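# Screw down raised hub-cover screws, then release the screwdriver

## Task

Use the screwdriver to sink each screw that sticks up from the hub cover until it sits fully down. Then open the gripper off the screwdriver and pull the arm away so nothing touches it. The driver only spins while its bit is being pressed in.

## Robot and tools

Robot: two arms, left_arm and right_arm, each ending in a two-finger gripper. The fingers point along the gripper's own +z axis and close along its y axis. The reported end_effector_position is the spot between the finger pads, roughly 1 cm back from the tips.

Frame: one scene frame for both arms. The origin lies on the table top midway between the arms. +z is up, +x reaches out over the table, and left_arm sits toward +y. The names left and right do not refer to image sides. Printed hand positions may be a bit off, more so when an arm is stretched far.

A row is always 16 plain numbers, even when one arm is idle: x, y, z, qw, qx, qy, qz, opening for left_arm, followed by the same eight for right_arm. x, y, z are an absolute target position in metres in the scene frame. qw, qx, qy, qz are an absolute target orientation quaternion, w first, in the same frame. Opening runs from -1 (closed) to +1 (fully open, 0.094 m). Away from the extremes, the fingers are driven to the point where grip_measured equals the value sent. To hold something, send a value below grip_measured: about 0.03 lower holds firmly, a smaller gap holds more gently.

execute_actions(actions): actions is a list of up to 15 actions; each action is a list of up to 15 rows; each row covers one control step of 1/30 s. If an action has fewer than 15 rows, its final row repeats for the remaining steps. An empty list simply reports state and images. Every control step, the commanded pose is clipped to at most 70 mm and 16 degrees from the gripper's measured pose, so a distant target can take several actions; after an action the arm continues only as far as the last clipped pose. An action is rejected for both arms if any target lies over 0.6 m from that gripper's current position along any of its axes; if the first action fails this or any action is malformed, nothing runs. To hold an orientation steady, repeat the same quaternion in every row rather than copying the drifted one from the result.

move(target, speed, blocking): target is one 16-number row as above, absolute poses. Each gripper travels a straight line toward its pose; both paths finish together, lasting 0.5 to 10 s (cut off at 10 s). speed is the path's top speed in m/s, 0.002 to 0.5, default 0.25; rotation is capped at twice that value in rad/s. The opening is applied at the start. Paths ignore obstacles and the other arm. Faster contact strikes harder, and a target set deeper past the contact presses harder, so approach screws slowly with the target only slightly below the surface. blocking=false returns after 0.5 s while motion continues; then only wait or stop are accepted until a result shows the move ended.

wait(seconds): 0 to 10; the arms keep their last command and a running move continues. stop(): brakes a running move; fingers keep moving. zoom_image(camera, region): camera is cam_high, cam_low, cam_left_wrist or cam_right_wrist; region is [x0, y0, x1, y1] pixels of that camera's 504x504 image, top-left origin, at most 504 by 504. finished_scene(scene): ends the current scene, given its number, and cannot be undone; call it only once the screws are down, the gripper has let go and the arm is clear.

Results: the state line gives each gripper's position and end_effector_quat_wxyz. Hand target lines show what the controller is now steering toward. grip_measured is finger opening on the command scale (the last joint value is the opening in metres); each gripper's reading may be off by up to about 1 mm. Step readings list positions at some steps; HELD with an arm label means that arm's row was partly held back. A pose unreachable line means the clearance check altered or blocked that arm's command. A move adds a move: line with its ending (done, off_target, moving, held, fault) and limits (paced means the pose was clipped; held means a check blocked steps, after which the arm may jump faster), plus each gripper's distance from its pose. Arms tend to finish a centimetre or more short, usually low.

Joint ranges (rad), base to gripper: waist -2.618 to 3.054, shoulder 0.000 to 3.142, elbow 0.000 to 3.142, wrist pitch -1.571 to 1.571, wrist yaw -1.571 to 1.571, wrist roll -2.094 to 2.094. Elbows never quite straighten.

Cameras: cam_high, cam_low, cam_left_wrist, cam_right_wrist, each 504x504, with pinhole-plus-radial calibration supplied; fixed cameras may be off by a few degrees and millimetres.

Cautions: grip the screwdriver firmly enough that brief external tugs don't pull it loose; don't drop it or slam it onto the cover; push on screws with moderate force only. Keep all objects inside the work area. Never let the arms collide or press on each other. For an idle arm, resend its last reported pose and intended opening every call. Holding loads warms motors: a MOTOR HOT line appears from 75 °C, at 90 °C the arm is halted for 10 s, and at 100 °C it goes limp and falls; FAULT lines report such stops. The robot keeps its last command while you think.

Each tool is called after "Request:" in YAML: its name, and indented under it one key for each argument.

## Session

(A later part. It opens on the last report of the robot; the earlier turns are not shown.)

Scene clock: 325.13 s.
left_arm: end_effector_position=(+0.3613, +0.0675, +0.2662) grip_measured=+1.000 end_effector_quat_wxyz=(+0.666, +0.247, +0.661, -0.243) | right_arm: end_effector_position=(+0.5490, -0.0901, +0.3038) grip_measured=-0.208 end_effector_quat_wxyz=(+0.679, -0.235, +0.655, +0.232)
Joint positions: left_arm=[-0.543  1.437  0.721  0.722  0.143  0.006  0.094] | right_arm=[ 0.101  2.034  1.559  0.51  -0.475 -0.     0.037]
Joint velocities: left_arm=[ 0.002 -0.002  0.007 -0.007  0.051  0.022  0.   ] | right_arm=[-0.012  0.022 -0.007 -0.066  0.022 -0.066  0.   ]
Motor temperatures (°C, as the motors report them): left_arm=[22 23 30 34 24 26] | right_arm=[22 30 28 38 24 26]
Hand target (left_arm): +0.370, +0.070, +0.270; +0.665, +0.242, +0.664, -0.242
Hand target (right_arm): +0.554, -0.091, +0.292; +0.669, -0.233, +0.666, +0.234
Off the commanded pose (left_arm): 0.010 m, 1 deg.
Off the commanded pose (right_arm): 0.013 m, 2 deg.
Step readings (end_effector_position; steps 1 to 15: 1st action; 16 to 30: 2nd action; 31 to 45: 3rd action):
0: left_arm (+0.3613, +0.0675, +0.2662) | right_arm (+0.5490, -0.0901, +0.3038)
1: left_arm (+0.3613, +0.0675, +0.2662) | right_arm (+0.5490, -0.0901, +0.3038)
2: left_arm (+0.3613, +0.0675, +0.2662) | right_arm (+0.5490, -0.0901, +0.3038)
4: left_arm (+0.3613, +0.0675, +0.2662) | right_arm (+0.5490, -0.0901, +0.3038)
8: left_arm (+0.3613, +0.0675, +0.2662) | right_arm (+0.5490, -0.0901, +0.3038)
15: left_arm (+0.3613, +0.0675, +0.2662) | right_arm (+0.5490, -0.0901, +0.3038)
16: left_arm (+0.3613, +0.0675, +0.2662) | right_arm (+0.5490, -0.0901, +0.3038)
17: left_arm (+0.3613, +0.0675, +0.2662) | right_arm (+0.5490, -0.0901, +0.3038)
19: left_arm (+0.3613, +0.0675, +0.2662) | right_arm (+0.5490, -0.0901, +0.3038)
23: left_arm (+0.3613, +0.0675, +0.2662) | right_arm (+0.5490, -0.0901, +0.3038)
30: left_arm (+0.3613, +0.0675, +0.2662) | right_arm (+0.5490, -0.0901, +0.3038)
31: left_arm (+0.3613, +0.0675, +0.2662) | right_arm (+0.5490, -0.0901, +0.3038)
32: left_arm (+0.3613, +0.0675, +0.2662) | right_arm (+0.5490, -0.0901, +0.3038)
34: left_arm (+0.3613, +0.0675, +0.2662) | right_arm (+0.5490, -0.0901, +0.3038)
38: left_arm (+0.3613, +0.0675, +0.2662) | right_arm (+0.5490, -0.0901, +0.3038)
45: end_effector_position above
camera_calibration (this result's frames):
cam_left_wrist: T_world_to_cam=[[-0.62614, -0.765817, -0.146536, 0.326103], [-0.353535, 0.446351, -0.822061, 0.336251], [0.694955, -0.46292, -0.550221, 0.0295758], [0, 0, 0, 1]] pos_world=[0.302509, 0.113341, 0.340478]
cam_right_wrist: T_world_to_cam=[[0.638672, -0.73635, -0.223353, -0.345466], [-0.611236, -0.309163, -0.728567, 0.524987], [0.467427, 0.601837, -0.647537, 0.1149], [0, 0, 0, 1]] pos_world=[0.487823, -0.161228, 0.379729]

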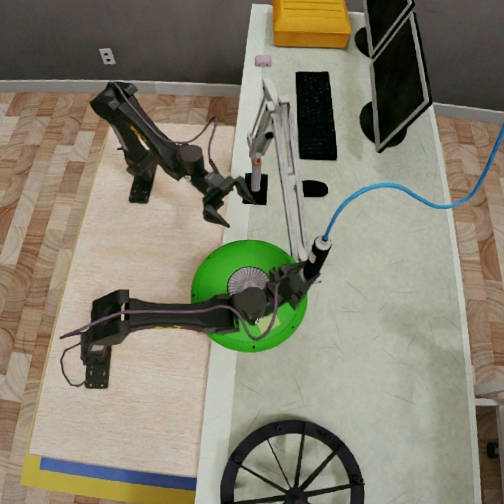

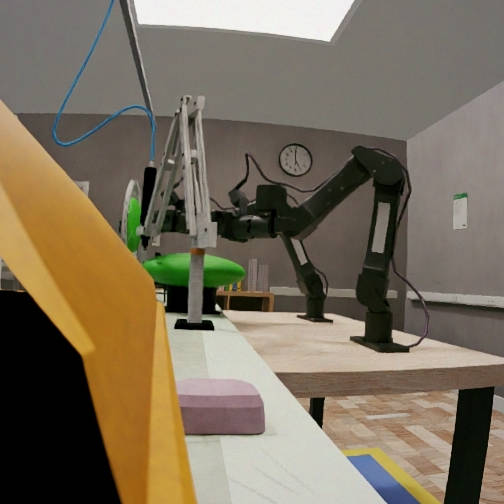

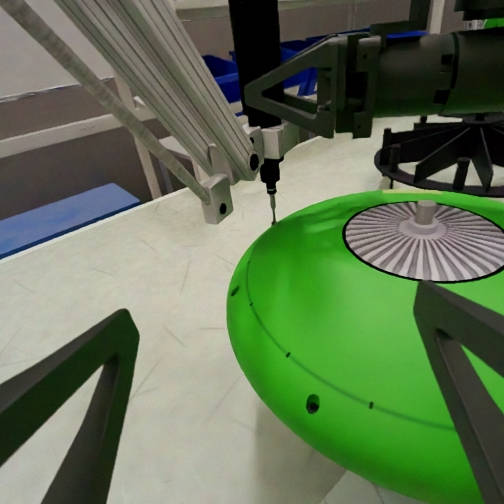

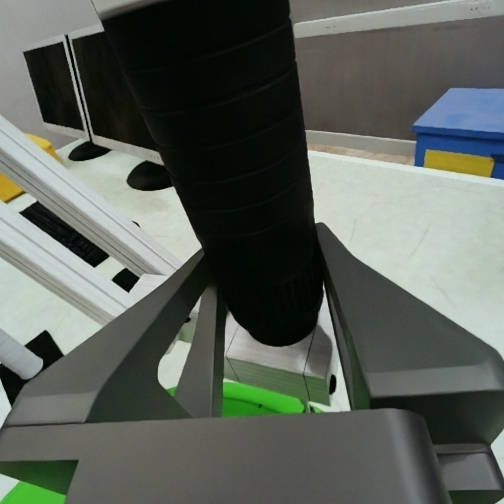

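Request:
execute_actions:
  actions:
    - [[0.37,0.07,0.27,0.665,0.242,0.665,-0.242,1, 0.554,-0.090,0.298,0.681,-0.230,0.654,0.238,-0.24]]
    - [[0.37,0.07,0.27,0.665,0.242,0.665,-0.242,1, 0.556,-0.090,0.298,0.681,-0.230,0.654,0.238,-0.24]]
    - [[0.37,0.07,0.27,0.665,0.242,0.665,-0.242,1, 0.558,-0.090,0.298,0.681,-0.230,0.654,0.238,-0.24]]

Request:
zoom_image:
  camera: "cam_right_wrist"
  region: [270, 380, 350, 420]

Request:
zoom_image:
  camera: "cam_left_wrist"
  region: [240, 160, 320, 240]

Scene clock: 333.07 s.
left_arm: end_effector_position=(+0.3613, +0.0675, +0.2662) grip_measured=+1.000 end_effector_quat_wxyz=(+0.666, +0.247, +0.661, -0.243) | right_arm: end_effector_position=(+0.5512, -0.0892, +0.3026) grip_measured=-0.208 end_effector_quat_wxyz=(+0.685, -0.234, +0.648, +0.237)
Joint positions: left_arm=[-0.543  1.437  0.721  0.722  0.143  0.006  0.094] | right_arm=[ 0.1    2.052  1.559  0.55  -0.481  0.013  0.037]
Joint velocities: left_arm=[ 0.007 -0.002  0.017 -0.066 -0.022 -0.066  0.   ] | right_arm=[ 0.002 -0.017  0.007 -0.022  0.007 -0.022 -0.002]
Motor temperatures (°C, as the motors report them): left_arm=[22 23 30 34 24 26] | right_arm=[22 30 28 38 24 26]
Hand target (left_arm): +0.370, +0.070, +0.270; +0.665, +0.242, +0.664, -0.242
Hand target (right_arm): +0.558, -0.090, +0.298; +0.681, -0.230, +0.654, +0.238
Off the commanded pose (left_arm): 0.010 m, 1 deg.
Off the commanded pose (right_arm): 0.008 m, 1 deg.
Step readings (end_effector_position; steps 1 to 15: 1st action; 16 to 30: 2nd action; 31 to 45: 3rd action):
0: left_arm (+0.3613, +0.0675, +0.2662) | right_arm (+0.5490, -0.0901, +0.3038)
1: left_arm (+0.3613, +0.0675, +0.2662) | right_arm (+0.5492, -0.0901, +0.3038)
2: left_arm (+0.3613, +0.0675, +0.2662) | right_arm (+0.5494, -0.0900, +0.3039)
4: left_arm (+0.3613, +0.0675, +0.2662) | right_arm (+0.5500, -0.0898, +0.3036)
8: left_arm (+0.3613, +0.0675, +0.2662) | right_arm (+0.5502, -0.0896, +0.3035)
15: left_arm (+0.3613, +0.0675, +0.2662) | right_arm (+0.5502, -0.0896, +0.3035)
16: left_arm (+0.3613, +0.0675, +0.2662) | right_arm (+0.5504, -0.0896, +0.3032)
17: left_arm (+0.3613, +0.0675, +0.2662) | right_arm (+0.5504, -0.0894, +0.3032)
19: left_arm (+0.3613, +0.0675, +0.2662) | right_arm (+0.5505, -0.0894, +0.3031)
23: left_arm (+0.3613, +0.0675, +0.2662) | right_arm (+0.5504, -0.0894, +0.3032)
30: left_arm (+0.3613, +0.0675, +0.2662) | right_arm (+0.5504, -0.0894, +0.3032)
31: left_arm (+0.3613, +0.0675, +0.2662) | right_arm (+0.5505, -0.0896, +0.3032)
32: left_arm (+0.3613, +0.0675, +0.2662) | right_arm (+0.5505, -0.0894, +0.3030)
34: left_arm (+0.3613, +0.0675, +0.2662) | right_arm (+0.5507, -0.0895, +0.3029)
38: left_arm (+0.3613, +0.0675, +0.2662) | right_arm (+0.5511, -0.0893, +0.3027)
45: end_effector_position above
camera_calibration (this result's frames):
cam_left_wrist: T_world_to_cam=[[-0.62614, -0.765817, -0.146536, 0.326103], [-0.353535, 0.446351, -0.822061, 0.336251], [0.694955, -0.46292, -0.550221, 0.0295758], [0, 0, 0, 1]] pos_world=[0.302509, 0.113341, 0.340478]
cam_right_wrist: T_world_to_cam=[[0.646192, -0.729376, -0.224604, -0.349605], [-0.598864, -0.30218, -0.741653, 0.523542], [0.473073, 0.613757, -0.632063, 0.105769], [0, 0, 0, 1]] pos_world=[0.489406, -0.161706, 0.376617]

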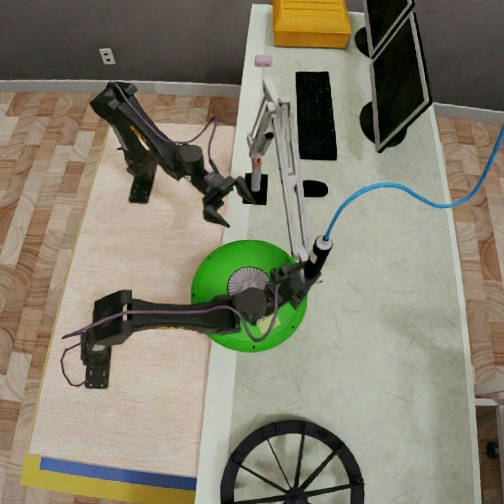

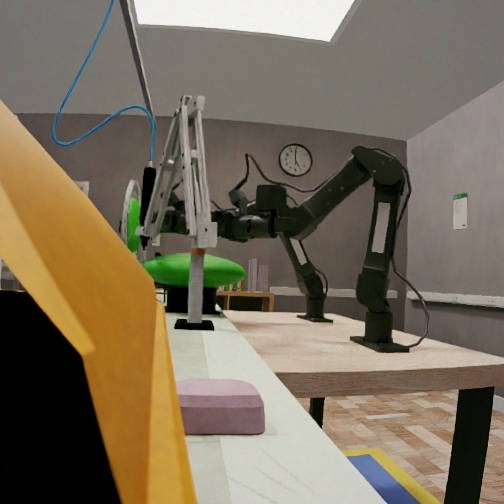

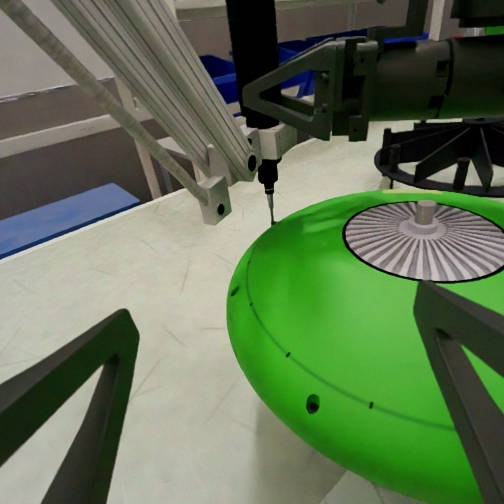

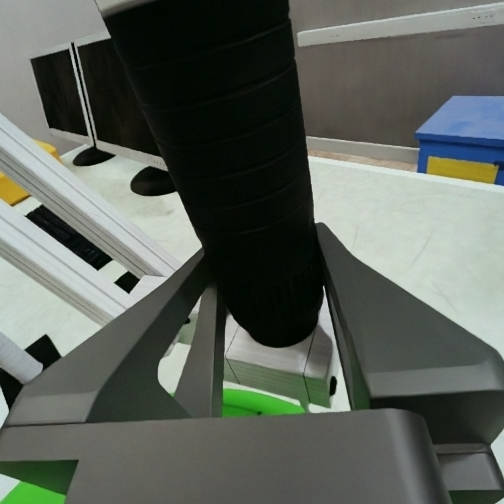

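Region (270, 380, 350, 420) of cam_right_wrist's 504x504 image, scaled by 6.300, with more detail than that image has.

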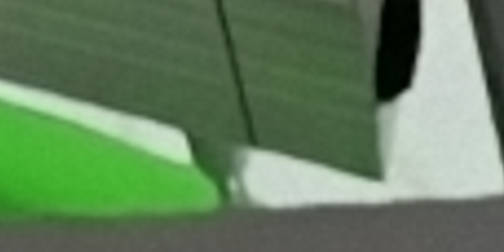

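Region (240, 160, 320, 240) of cam_left_wrist's 504x504 image, scaled by 6.300, with more detail than that image has.

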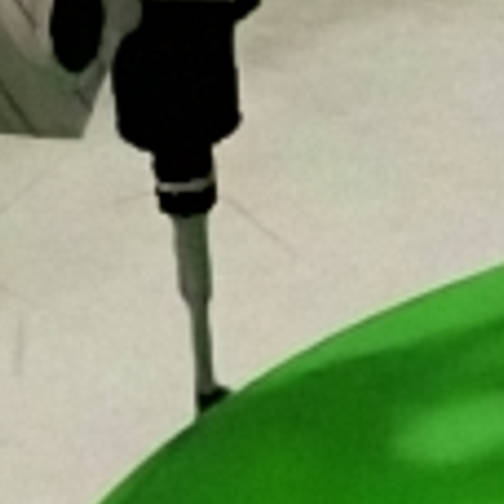

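Request:
execute_actions:
  actions:
    - [[0.37,0.07,0.27,0.665,0.242,0.665,-0.242,1, 0.553,-0.091,0.285,0.669,-0.233,0.667,0.234,-0.24]]
    - [[0.37,0.07,0.27,0.665,0.242,0.665,-0.242,1, 0.553,-0.091,0.275,0.662,-0.235,0.674,0.232,-0.24]]
    - [[0.37,0.07,0.27,0.665,0.242,0.665,-0.242,1, 0.553,-0.091,0.267,0.655,-0.238,0.681,0.229,-0.24]]
    - [[0.37,0.07,0.27,0.665,0.242,0.665,-0.242,1, 0.553,-0.091,0.26,0.655,-0.238,0.681,0.229,-0.24]]

Request:
zoom_image:
  camera: "cam_left_wrist"
  region: [240, 160, 320, 240]

Scene clock: 342.20 s.
left_arm: end_effector_position=(+0.3613, +0.0675, +0.2662) grip_measured=+1.000 end_effector_quat_wxyz=(+0.666, +0.247, +0.661, -0.243) | right_arm: end_effector_position=(+0.5505, -0.0893, +0.3004) grip_measured=-0.208 end_effector_quat_wxyz=(+0.686, -0.235, +0.647, +0.235)
Joint positions: left_arm=[-0.543  1.437  0.721  0.722  0.143  0.006  0.094] | right_arm=[ 0.1    2.052  1.548  0.564 -0.481  0.009  0.037]
Joint velocities: left_arm=[-0.002 -0.007  0.002  0.007  0.051 -0.007  0.   ] | right_arm=[ 0.002 -0.017 -0.007  0.037  0.037 -0.007 -0.   ]
Motor temperatures (°C, as the motors report them): left_arm=[22 23 30 34 24 26] | right_arm=[22 30 29 38 24 26]
Hand target (left_arm): +0.370, +0.070, +0.270; +0.665, +0.242, +0.664, -0.242
Hand target (right_arm): +0.552, -0.091, +0.261; +0.654, -0.239, +0.680, +0.229
Off the commanded pose (left_arm): 0.010 m, 1 deg.
Off the commanded pose (right_arm): 0.040 m, 5 deg.
Step readings (end_effector_position; steps 1 to 15: 1st action; 16 to 30: 2nd action; 31 to 45: 3rd action; 46 to 60: 4th action):
0: left_arm (+0.3613, +0.0675, +0.2662) | right_arm (+0.5512, -0.0892, +0.3027)
1: left_arm (+0.3613, +0.0675, +0.2662) | right_arm (+0.5512, -0.0892, +0.3027)
2: left_arm (+0.3613, +0.0675, +0.2662) | right_arm (+0.5512, -0.0892, +0.3027)
4: left_arm (+0.3613, +0.0675, +0.2662) | right_arm (+0.5512, -0.0892, +0.3027)
8: left_arm (+0.3613, +0.0675, +0.2662) | right_arm (+0.5512, -0.0892, +0.3027)
15: left_arm (+0.3613, +0.0675, +0.2662) | right_arm (+0.5512, -0.0892, +0.3027)
16: left_arm (+0.3613, +0.0675, +0.2662) | right_arm (+0.5512, -0.0892, +0.3027)
17: left_arm (+0.3613, +0.0675, +0.2662) | right_arm (+0.5512, -0.0892, +0.3027)
19: left_arm (+0.3613, +0.0675, +0.2662) | right_arm (+0.5512, -0.0892, +0.3027)
23: left_arm (+0.3613, +0.0675, +0.2662) | right_arm (+0.5512, -0.0892, +0.3027)
30: left_arm (+0.3613, +0.0675, +0.2662) | right_arm (+0.5512, -0.0892, +0.3027)
31: left_arm (+0.3613, +0.0675, +0.2662) | right_arm (+0.5513, -0.0892, +0.3025)
32: left_arm (+0.3613, +0.0675, +0.2662) | right_arm (+0.5513, -0.0892, +0.3023)
34: left_arm (+0.3613, +0.0675, +0.2662) | right_arm (+0.5513, -0.0892, +0.3022)
38: left_arm (+0.3613, +0.0675, +0.2662) | right_arm (+0.5513, -0.0892, +0.3022)
45: left_arm (+0.3613, +0.0675, +0.2662) | right_arm (+0.5513, -0.0892, +0.3022)
46: left_arm (+0.3613, +0.0675, +0.2662) | right_arm (+0.5512, -0.0892, +0.3017)
47: left_arm (+0.3613, +0.0675, +0.2662) | right_arm (+0.5511, -0.0892, +0.3013)
49: left_arm (+0.3613, +0.0675, +0.2662) | right_arm (+0.5508, -0.0893, +0.3006)
53: left_arm (+0.3613, +0.0675, +0.2662) | right_arm (+0.5506, -0.0893, +0.3003)
60: end_effector_position above
camera_calibration (this result's frames):
cam_left_wrist: T_world_to_cam=[[-0.62614, -0.765817, -0.146536, 0.326103], [-0.353535, 0.446351, -0.822061, 0.336251], [0.694955, -0.46292, -0.550221, 0.0295758], [0, 0, 0, 1]] pos_world=[0.302509, 0.113341, 0.340478]
cam_right_wrist: T_world_to_cam=[[0.64704, -0.729985, -0.22014, -0.3516], [-0.595652, -0.303723, -0.743607, 0.520044], [0.47596, 0.61227, -0.631338, 0.102843], [0, 0, 0, 1]] pos_world=[0.488316, -0.161681, 0.374236]

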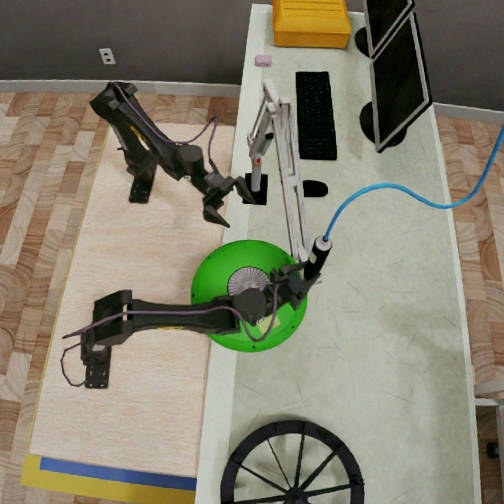

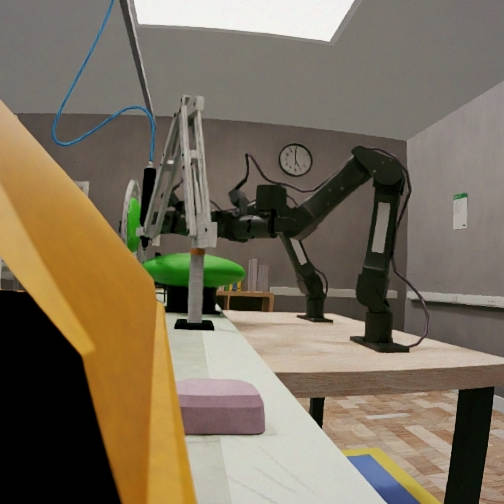

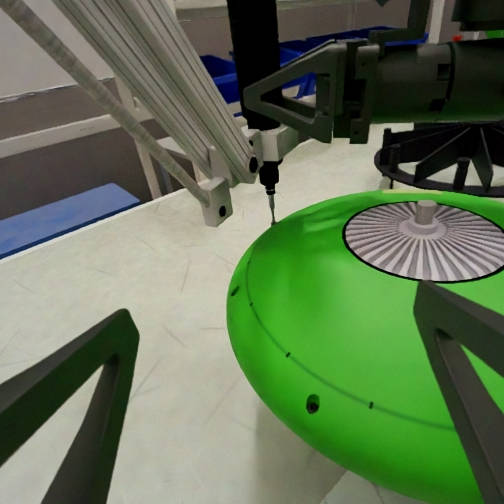

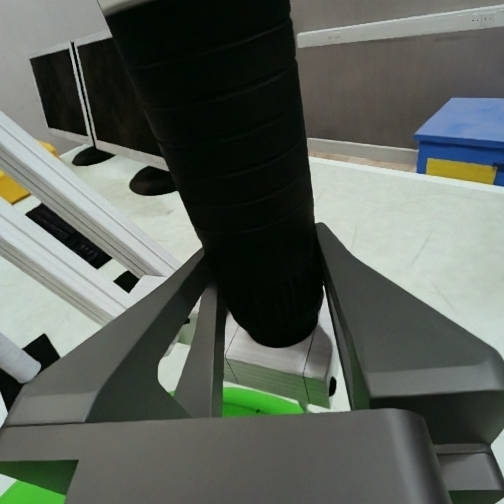

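Region (240, 160, 320, 240) of cam_left_wrist's 504x504 image, scaled by 6.300, with more detail than that image has.

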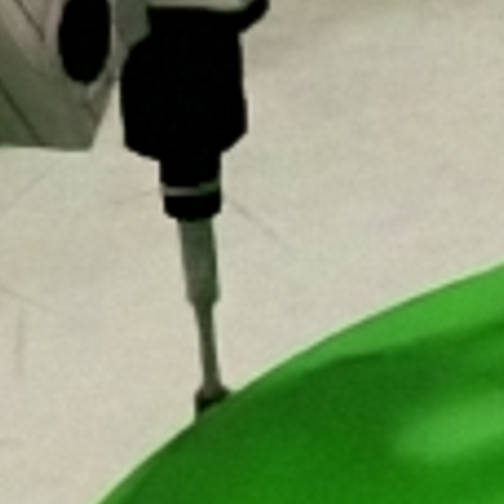

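Request:
execute_actions:
  actions:
    - [[0.37,0.07,0.27,0.665,0.242,0.665,-0.242,1, 0.5535,-0.091,0.254,0.648,-0.240,0.688,0.227,-0.24]]
    - [[0.37,0.07,0.27,0.665,0.242,0.665,-0.242,1, 0.554,-0.091,0.248,0.641,-0.243,0.694,0.224,-0.24]]
    - [[0.37,0.07,0.27,0.665,0.242,0.665,-0.242,1, 0.554,-0.091,0.248,0.641,-0.243,0.694,0.224,-0.24]]
    - [[0.37,0.07,0.27,0.665,0.242,0.665,-0.242,1, 0.554,-0.091,0.248,0.641,-0.243,0.694,0.224,-0.24]]

Request:
zoom_image:
  camera: "cam_left_wrist"
  region: [240, 160, 320, 240]

Scene clock: 349.27 s.
left_arm: end_effector_position=(+0.3613, +0.0675, +0.2662) grip_measured=+1.000 end_effector_quat_wxyz=(+0.666, +0.247, +0.661, -0.243) | right_arm: end_effector_position=(+0.5504, -0.0893, +0.2944) grip_measured=-0.208 end_effector_quat_wxyz=(+0.680, -0.237, +0.654, +0.233)
Joint positions: left_arm=[-0.543  1.437  0.721  0.722  0.143  0.006  0.094] | right_arm=[ 0.1    2.052  1.544  0.545 -0.482 -0.001  0.037]
Joint velocities: left_arm=[-0.002  0.017  0.007 -0.051  0.051 -0.007  0.   ] | right_arm=[ 0.012  0.007  0.032 -0.037 -0.095  0.037  0.   ]
Motor temperatures (°C, as the motors report them): left_arm=[22 23 30 35 24 26] | right_arm=[22 30 28 38 24 26]
Hand target (left_arm): +0.370, +0.070, +0.270; +0.665, +0.242, +0.664, -0.242
Hand target (right_arm): +0.552, -0.091, +0.249; +0.641, -0.244, +0.693, +0.225
Off the commanded pose (left_arm): 0.010 m, 1 deg.
Off the commanded pose (right_arm): 0.047 m, 7 deg.
Step readings (end_effector_position; steps 1 to 15: 1st action; 16 to 30: 2nd action; 31 to 45: 3rd action; 46 to 60: 4th action):
0: left_arm (+0.3613, +0.0675, +0.2662) | right_arm (+0.5503, -0.0894, +0.2986)
1: left_arm (+0.3613, +0.0675, +0.2662) | right_arm (+0.5503, -0.0894, +0.2983)
2: left_arm (+0.3613, +0.0675, +0.2662) | right_arm (+0.5503, -0.0894, +0.2980)
4: left_arm (+0.3613, +0.0675, +0.2662) | right_arm (+0.5503, -0.0894, +0.2976)
8: left_arm (+0.3613, +0.0675, +0.2662) | right_arm (+0.5504, -0.0894, +0.2972)
15: left_arm (+0.3613, +0.0675, +0.2662) | right_arm (+0.5504, -0.0894, +0.2969)
16: left_arm (+0.3613, +0.0675, +0.2662) | right_arm (+0.5504, -0.0894, +0.2966)
17: left_arm (+0.3613, +0.0675, +0.2662) | right_arm (+0.5504, -0.0893, +0.2962)
19: left_arm (+0.3613, +0.0675, +0.2662) | right_arm (+0.5504, -0.0893, +0.2957)
23: left_arm (+0.3613, +0.0675, +0.2662) | right_arm (+0.5504, -0.0893, +0.2952)
30: left_arm (+0.3613, +0.0675, +0.2662) | right_arm (+0.5504, -0.0893, +0.2945)
31: left_arm (+0.3613, +0.0675, +0.2662) | right_arm (+0.5504, -0.0893, +0.2944)
32: left_arm (+0.3613, +0.0675, +0.2662) | right_arm (+0.5504, -0.0893, +0.2944)
34: left_arm (+0.3613, +0.0675, +0.2662) | right_arm (+0.5504, -0.0893, +0.2944)
38: left_arm (+0.3613, +0.0675, +0.2662) | right_arm (+0.5504, -0.0893, +0.2944)
45: left_arm (+0.3613, +0.0675, +0.2662) | right_arm (+0.5504, -0.0893, +0.2944)
46: left_arm (+0.3613, +0.0675, +0.2662) | right_arm (+0.5504, -0.0893, +0.2944)
47: left_arm (+0.3613, +0.0675, +0.2662) | right_arm (+0.5504, -0.0893, +0.2944)
49: left_arm (+0.3613, +0.0675, +0.2662) | right_arm (+0.5504, -0.0893, +0.2944)
53: left_arm (+0.3613, +0.0675, +0.2662) | right_arm (+0.5504, -0.0893, +0.2944)
60: end_effector_position above
camera_calibration (this result's frames):
cam_left_wrist: T_world_to_cam=[[-0.62614, -0.765817, -0.146536, 0.326103], [-0.353535, 0.446351, -0.822061, 0.336251], [0.694955, -0.46292, -0.550221, 0.0295758], [0, 0, 0, 1]] pos_world=[0.302509, 0.113341, 0.340478]
cam_right_wrist: T_world_to_cam=[[0.643635, -0.732749, -0.220934, -0.350983], [-0.606901, -0.312794, -0.730638, 0.517146], [0.466267, 0.604349, -0.646032, 0.108019], [0, 0, 0, 1]] pos_world=[0.489395, -0.160703, 0.370086]

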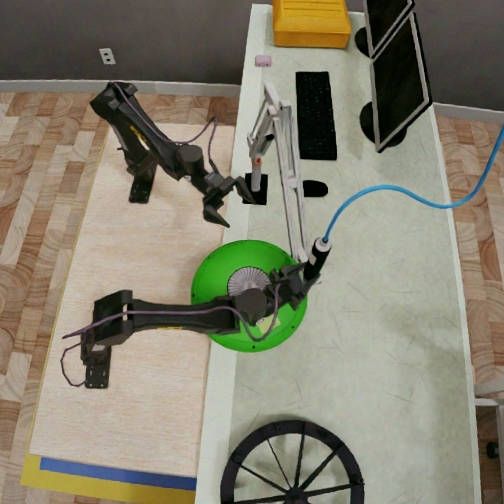

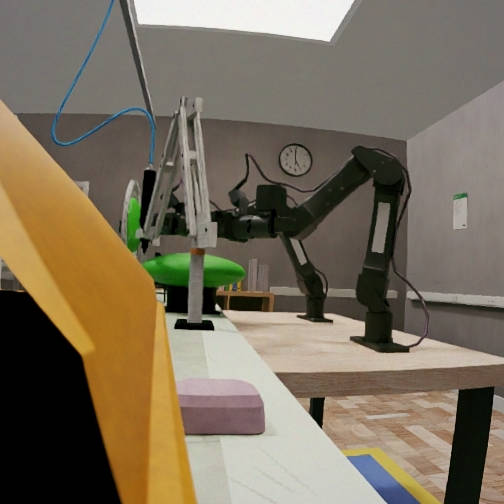

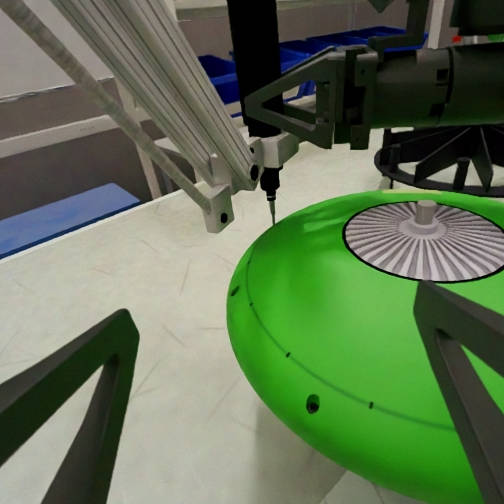

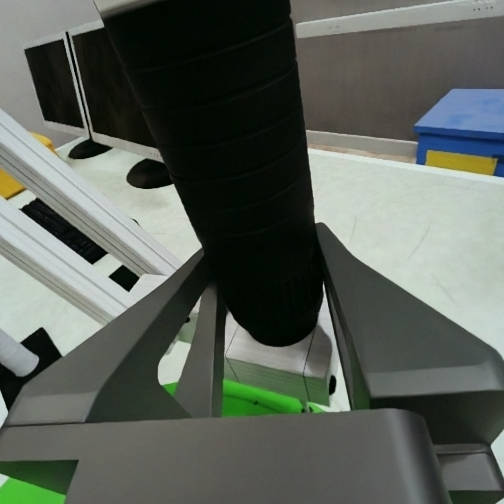

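Region (240, 160, 320, 240) of cam_left_wrist's 504x504 image, scaled by 6.300, with more detail than that image has.

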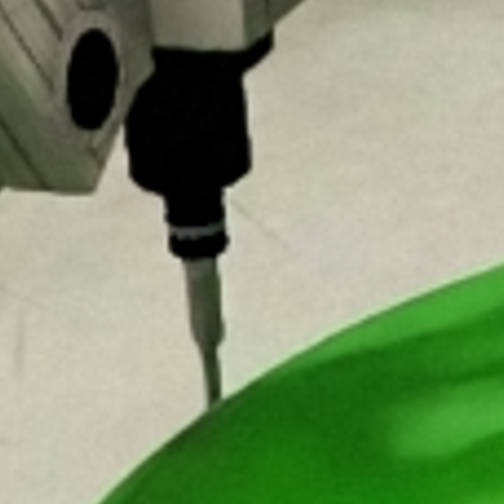

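It's driving. Keep following down.

Request:
execute_actions:
  actions:
    - [[0.37,0.07,0.27,0.665,0.242,0.665,-0.242,1, 0.554,-0.091,0.242,0.634,-0.245,0.701,0.222,-0.24]]
    - [[0.37,0.07,0.27,0.665,0.242,0.665,-0.242,1, 0.554,-0.091,0.236,0.627,-0.247,0.707,0.219,-0.24]]
    - [[0.37,0.07,0.27,0.665,0.242,0.665,-0.242,1, 0.554,-0.091,0.230,0.62,-0.25,0.713,0.217,-0.24]]
    - [[0.37,0.07,0.27,0.665,0.242,0.665,-0.242,1, 0.554,-0.091,0.230,0.62,-0.25,0.713,0.217,-0.24]]

Request:
zoom_image:
  camera: "cam_left_wrist"
  region: [240, 160, 320, 240]

Scene clock: 359.03 s.
left_arm: end_effector_position=(+0.3613, +0.0675, +0.2662) grip_measured=+1.000 end_effector_quat_wxyz=(+0.666, +0.247, +0.661, -0.243) | right_arm: end_effector_position=(+0.5505, -0.0894, +0.2912) grip_measured=-0.208 end_effector_quat_wxyz=(+0.676, -0.240, +0.657, +0.231)
Joint positions: left_arm=[-0.543  1.437  0.721  0.722  0.143  0.006  0.094] | right_arm=[ 0.1    2.052  1.544  0.531 -0.482 -0.01   0.037]
Joint velocities: left_arm=[-0.002 -0.012  0.002 -0.037 -0.022  0.007  0.   ] | right_arm=[ 0.002 -0.017 -0.027  0.007 -0.007 -0.081 -0.   ]
Motor temperatures (°C, as the motors report them): left_arm=[22 23 30 35 24 26] | right_arm=[22 29 28 37 24 26]
Hand target (left_arm): +0.370, +0.070, +0.270; +0.665, +0.242, +0.664, -0.242
Hand target (right_arm): +0.551, -0.091, +0.231; +0.620, -0.251, +0.710, +0.219
Off the commanded pose (left_arm): 0.010 m, 1 deg.
Off the commanded pose (right_arm): 0.061 m, 9 deg.
Step readings (end_effector_position; steps 1 to 15: 1st action; 16 to 30: 2nd action; 31 to 45: 3rd action; 46 to 60: 4th action):
0: left_arm (+0.3613, +0.0675, +0.2662) | right_arm (+0.5504, -0.0893, +0.2944)
1: left_arm (+0.3613, +0.0675, +0.2662) | right_arm (+0.5504, -0.0893, +0.2941)
2: left_arm (+0.3613, +0.0675, +0.2662) | right_arm (+0.5505, -0.0893, +0.2938)
4: left_arm (+0.3613, +0.0675, +0.2662) | right_arm (+0.5505, -0.0893, +0.2933)
8: left_arm (+0.3613, +0.0675, +0.2662) | right_arm (+0.5505, -0.0894, +0.2928)
15: left_arm (+0.3613, +0.0675, +0.2662) | right_arm (+0.5505, -0.0894, +0.2928)
16: left_arm (+0.3613, +0.0675, +0.2662) | right_arm (+0.5505, -0.0894, +0.2926)
17: left_arm (+0.3613, +0.0675, +0.2662) | right_arm (+0.5505, -0.0894, +0.2923)
19: left_arm (+0.3613, +0.0675, +0.2662) | right_arm (+0.5505, -0.0894, +0.2920)
23: left_arm (+0.3613, +0.0675, +0.2662) | right_arm (+0.5505, -0.0894, +0.2920)
30: left_arm (+0.3613, +0.0675, +0.2662) | right_arm (+0.5505, -0.0894, +0.2920)
31: left_arm (+0.3613, +0.0675, +0.2662) | right_arm (+0.5505, -0.0894, +0.2917)
32: left_arm (+0.3613, +0.0675, +0.2662) | right_arm (+0.5505, -0.0894, +0.2915)
34: left_arm (+0.3613, +0.0675, +0.2662) | right_arm (+0.5505, -0.0894, +0.2913)
38: left_arm (+0.3613, +0.0675, +0.2662) | right_arm (+0.5505, -0.0894, +0.2912)
45: left_arm (+0.3613, +0.0675, +0.2662) | right_arm (+0.5505, -0.0894, +0.2912)
46: left_arm (+0.3613, +0.0675, +0.2662) | right_arm (+0.5505, -0.0894, +0.2912)
47: left_arm (+0.3613, +0.0675, +0.2662) | right_arm (+0.5505, -0.0894, +0.2912)
49: left_arm (+0.3613, +0.0675, +0.2662) | right_arm (+0.5505, -0.0894, +0.2912)
53: left_arm (+0.3613, +0.0675, +0.2662) | right_arm (+0.5505, -0.0894, +0.2912)
60: end_effector_position above
camera_calibration (this result's frames):
cam_left_wrist: T_world_to_cam=[[-0.62614, -0.765817, -0.146536, 0.326103], [-0.353535, 0.446351, -0.822061, 0.336251], [0.694955, -0.46292, -0.550221, 0.0295758], [0, 0, 0, 1]] pos_world=[0.302509, 0.113341, 0.340478]
cam_right_wrist: T_world_to_cam=[[0.641909, -0.73477, -0.219239, -0.351545], [-0.612908, -0.319864, -0.722518, 0.515122], [0.460758, 0.598164, -0.65567, 0.111243], [0, 0, 0, 1]] pos_world=[0.490126, -0.160078, 0.368051]

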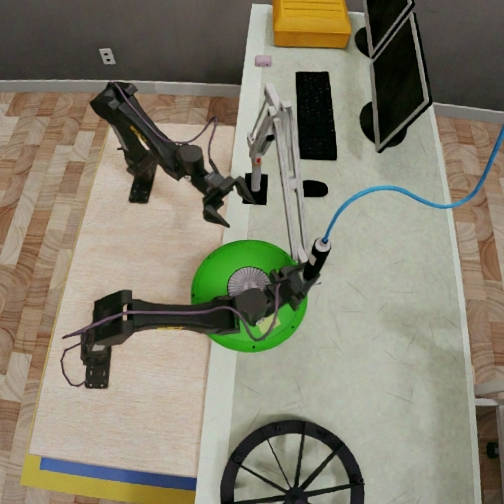

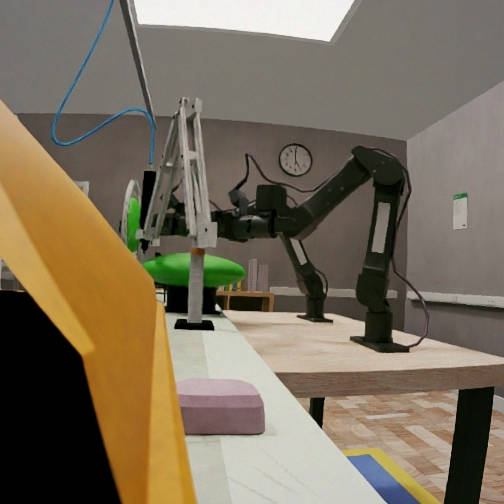

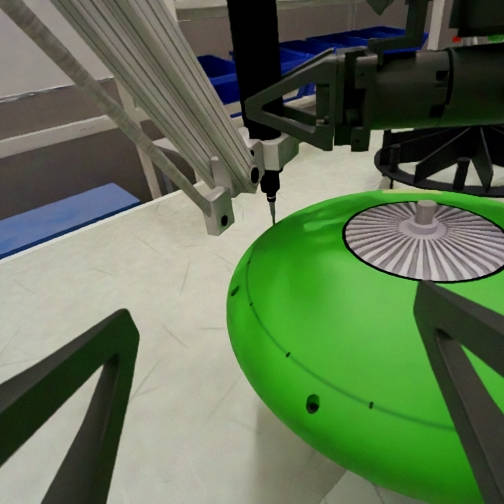

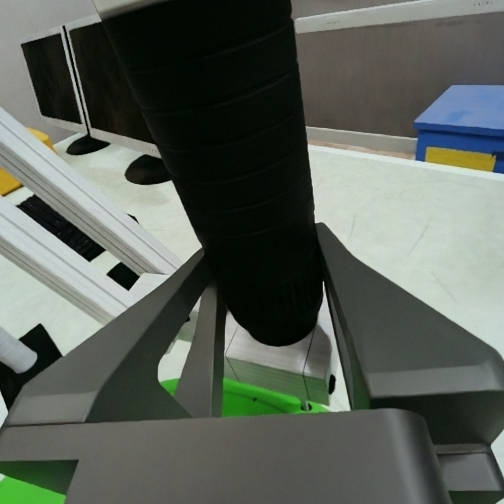

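Region (240, 160, 320, 240) of cam_left_wrist's 504x504 image, scaled by 6.300, with more detail than that image has.

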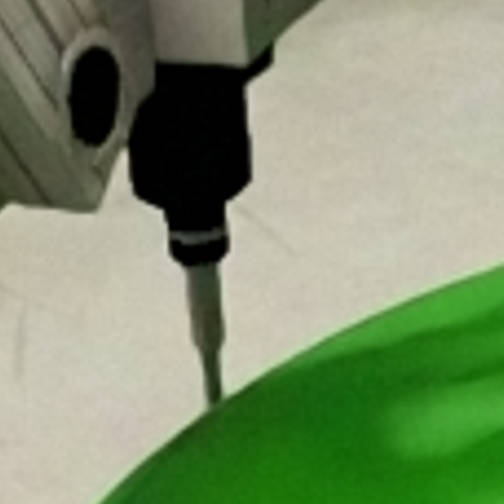

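Request:
move:
  target: [0.37,0.07,0.27,0.665,0.242,0.665,-0.242,1, 0.551,-0.091,0.36,0.675,-0.233,0.662,0.234,-0.24]
  speed: 0.05

Request:
zoom_image:
  camera: "cam_left_wrist"
  region: [210, 180, 504, 430]

Request:
move:
  target: [0.37,0.07,0.27,0.665,0.242,0.665,-0.242,1, 0.551,-0.091,0.36,0.675,-0.233,0.662,0.234,0.7]

Request:
move:
  target: [0.25,0.17,0.27,0.665,0.242,0.665,-0.242,1, 0.44,-0.18,0.36,0.675,-0.233,0.662,0.234,0.7]
  speed: 0.15

Scene clock: 367.33 s.
left_arm: end_effector_position=(+0.3613, +0.0675, +0.2662) grip_measured=+1.000 end_effector_quat_wxyz=(+0.666, +0.247, +0.661, -0.243) | right_arm: end_effector_position=(+0.5545, -0.0879, +0.3401) grip_measured=-0.208 end_effector_quat_wxyz=(+0.670, -0.241, +0.663, +0.233)
Joint positions: left_arm=[-0.543  1.437  0.721  0.722  0.143  0.006  0.094] | right_arm=[ 0.1    2.035  1.731  0.312 -0.487 -0.01   0.037]
Joint velocities: left_arm=[ 0.002 -0.002  0.007 -0.081 -0.022  0.037  0.   ] | right_arm=[ 0.002 -0.017  0.017  0.022 -0.022  0.022 -0.   ]
Motor temperatures (°C, as the motors report them): left_arm=[22 23 31 35 24 26] | right_arm=[22 30 28 36 24 26]
Hand target (left_arm): +0.370, +0.070, +0.270; +0.665, +0.242, +0.664, -0.242
Hand target (right_arm): +0.551, -0.091, +0.360; +0.675, -0.232, +0.660, +0.234
Off the commanded pose (left_arm): 0.010 m, 1 deg.
Off the commanded pose (right_arm): 0.020 m, 1 deg.
move: off_target (right_arm)
camera_calibration (this result's frames):
cam_left_wrist: T_world_to_cam=[[-0.62614, -0.765817, -0.146536, 0.326103], [-0.353535, 0.446351, -0.822061, 0.336251], [0.694955, -0.46292, -0.550221, 0.0295758], [0, 0, 0, 1]] pos_world=[0.302509, 0.113341, 0.340478]
cam_right_wrist: T_world_to_cam=[[0.641537, -0.732859, -0.226602, -0.339436], [-0.622645, -0.324954, -0.711841, 0.554749], [0.448044, 0.597765, -0.664781, 0.150712], [0, 0, 0, 1]] pos_world=[0.495646, -0.158581, 0.418167]

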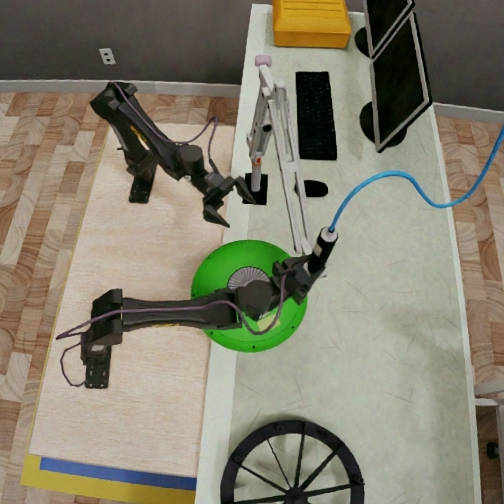

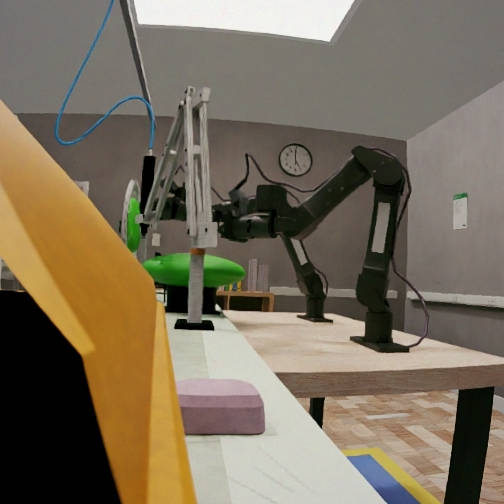

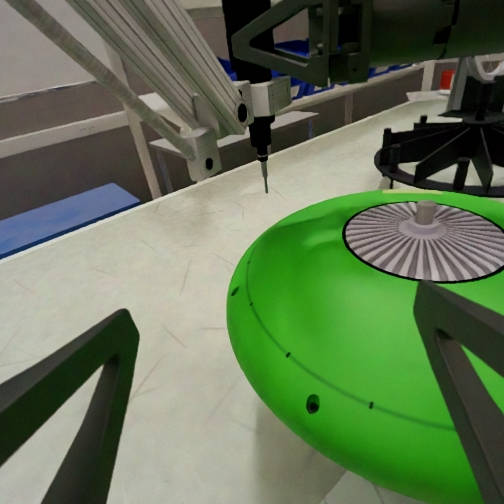

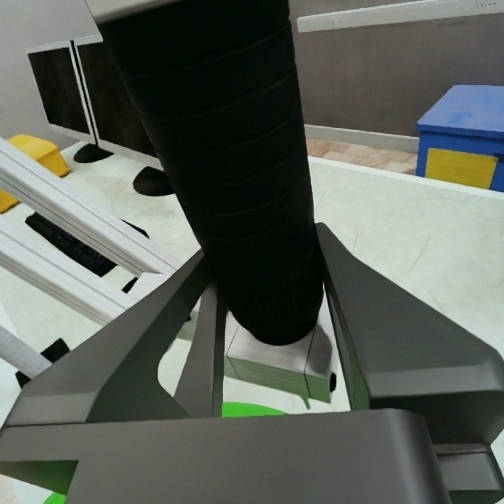

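Region (210, 180, 504, 430) of cam_left_wrist's 504x504 image, scaled by 1.714, with more detail than that image has; it fills the top 429 rows of this view, and the rest is white.

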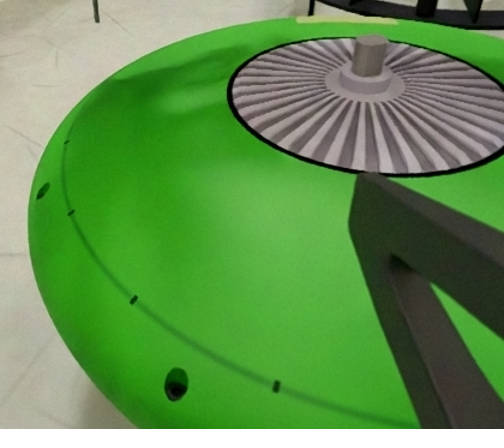

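Scene clock: 368.03 s.
left_arm: end_effector_position=(+0.3613, +0.0675, +0.2662) grip_measured=+1.000 end_effector_quat_wxyz=(+0.666, +0.247, +0.661, -0.243) | right_arm: end_effector_position=(+0.5546, -0.0881, +0.3343) grip_measured=+0.698 end_effector_quat_wxyz=(+0.660, -0.236, +0.672, +0.236)
Joint positions: left_arm=[-0.543  1.437  0.721  0.722  0.143  0.006  0.094] | right_arm=[ 0.1    2.035  1.731  0.286 -0.485 -0.003  0.08 ]
Joint velocities: left_arm=[ 0.017 -0.012  0.017 -0.007  0.007 -0.007  0.   ] | right_arm=[-0.002  0.002  0.002  0.051 -0.007 -0.022  0.   ]
Motor temperatures (°C, as the motors report them): left_arm=[22 23 31 35 24 26] | right_arm=[22 30 28 36 24 26]
Hand target (left_arm): +0.370, +0.070, +0.270; +0.665, +0.242, +0.664, -0.242
Hand target (right_arm): +0.551, -0.091, +0.360; +0.674, -0.233, +0.661, +0.234
Off the commanded pose (left_arm): 0.010 m, 1 deg.
Off the commanded pose (right_arm): 0.026 m, 2 deg.
move: off_target (right_arm)
camera_calibration (this result's frames):
cam_left_wrist: T_world_to_cam=[[-0.62614, -0.765817, -0.146536, 0.326103], [-0.353535, 0.446351, -0.822061, 0.336251], [0.694955, -0.46292, -0.550221, 0.0295758], [0, 0, 0, 1]] pos_world=[0.302509, 0.113341, 0.340478]
cam_right_wrist: T_world_to_cam=[[0.633669, -0.733462, -0.245961, -0.330155], [-0.643851, -0.323765, -0.693276, 0.556264], [0.428859, 0.59767, -0.677401, 0.161747], [0, 0, 0, 1]] pos_world=[0.497993, -0.158728, 0.414007]

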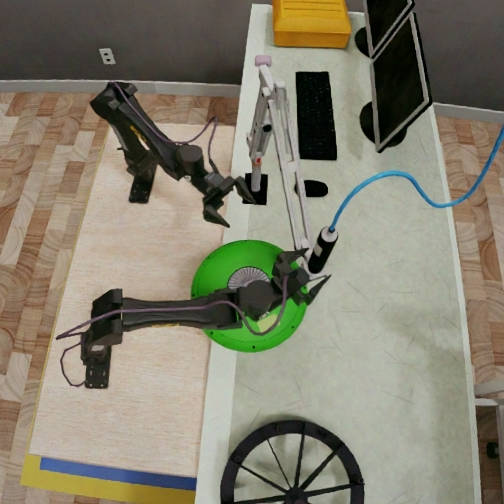

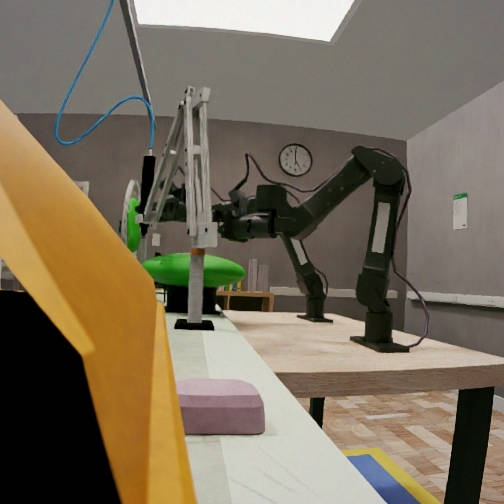

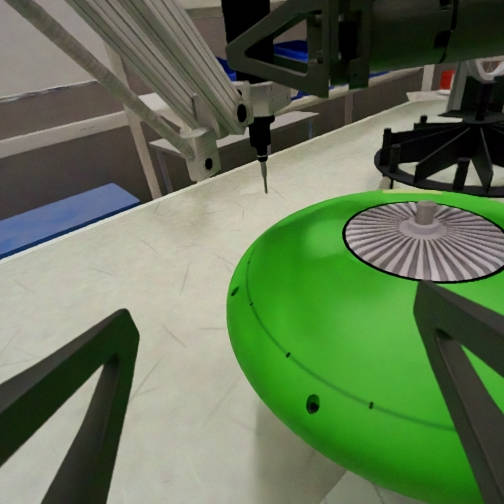

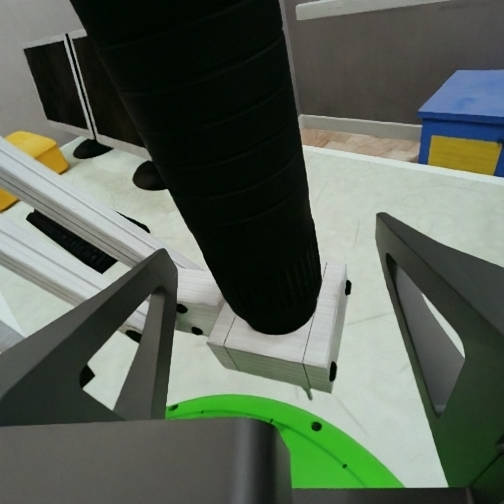

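Scene clock: 369.80 s.
left_arm: end_effector_position=(+0.2533, +0.1682, +0.2826) grip_measured=+1.000 end_effector_quat_wxyz=(+0.673, +0.242, +0.655, -0.244) | right_arm: end_effector_position=(+0.4448, -0.1777, +0.3571) grip_measured=+0.698 end_effector_quat_wxyz=(+0.671, -0.231, +0.665, +0.233)
Joint positions: left_arm=[-0.35   0.679  0.406  0.299  0.33  -0.002  0.094] | right_arm=[-0.09   1.566  1.216  0.36  -0.662  0.006  0.08 ]
Joint velocities: left_arm=[-0.017 -0.012  0.002  0.007 -0.051  0.037  0.   ] | right_arm=[ 0.002  0.022  0.017 -0.066  0.066 -0.022  0.001]
Motor temperatures (°C, as the motors report them): left_arm=[22 23 30 35 24 26] | right_arm=[22 30 28 37 24 26]
Hand target (left_arm): +0.251, +0.172, +0.272; +0.665, +0.240, +0.664, -0.243
Hand target (right_arm): +0.439, -0.179, +0.360; +0.674, -0.232, +0.661, +0.234
Off the commanded pose (left_arm): 0.013 m, 2 deg.
Off the commanded pose (right_arm): 0.006 m, 1 deg.
move: off_target (left_arm)
camera_calibration (this result's frames):
cam_left_wrist: T_world_to_cam=[[-0.619954, -0.770952, -0.145909, 0.337086], [-0.343577, 0.433912, -0.832872, 0.269271], [0.705416, -0.466211, -0.533887, 0.15356], [0, 0, 0, 1]] pos_world=[0.193169, 0.214629, 0.355436]
cam_right_wrist: T_world_to_cam=[[0.629408, -0.739448, -0.238877, -0.322365], [-0.631898, -0.308119, -0.711173, 0.476182], [0.452273, 0.598564, -0.661188, 0.261825], [0, 0, 0, 1]] pos_world=[0.385381, -0.24837, 0.434758]

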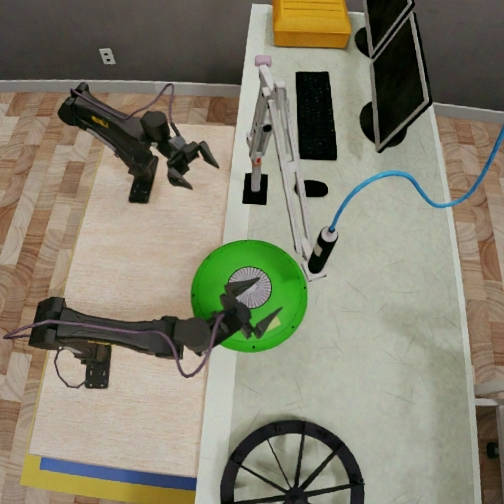

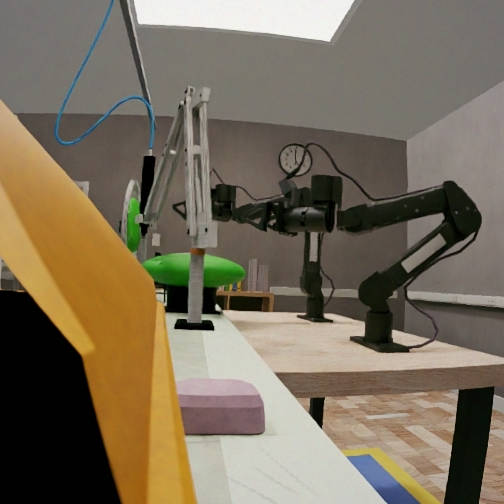

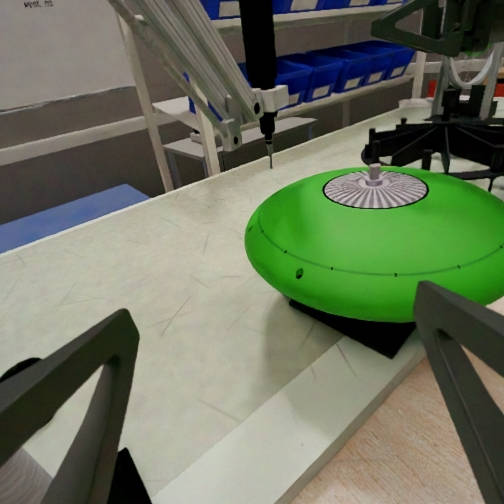

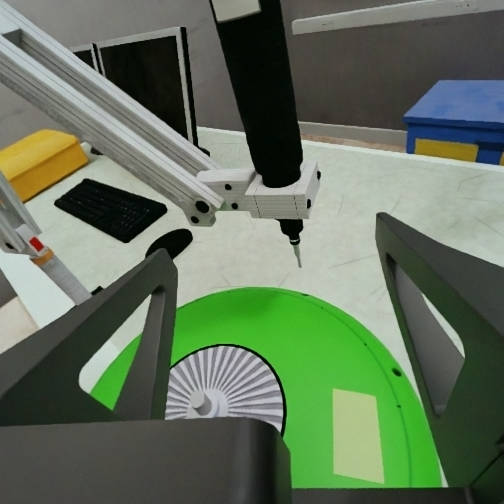

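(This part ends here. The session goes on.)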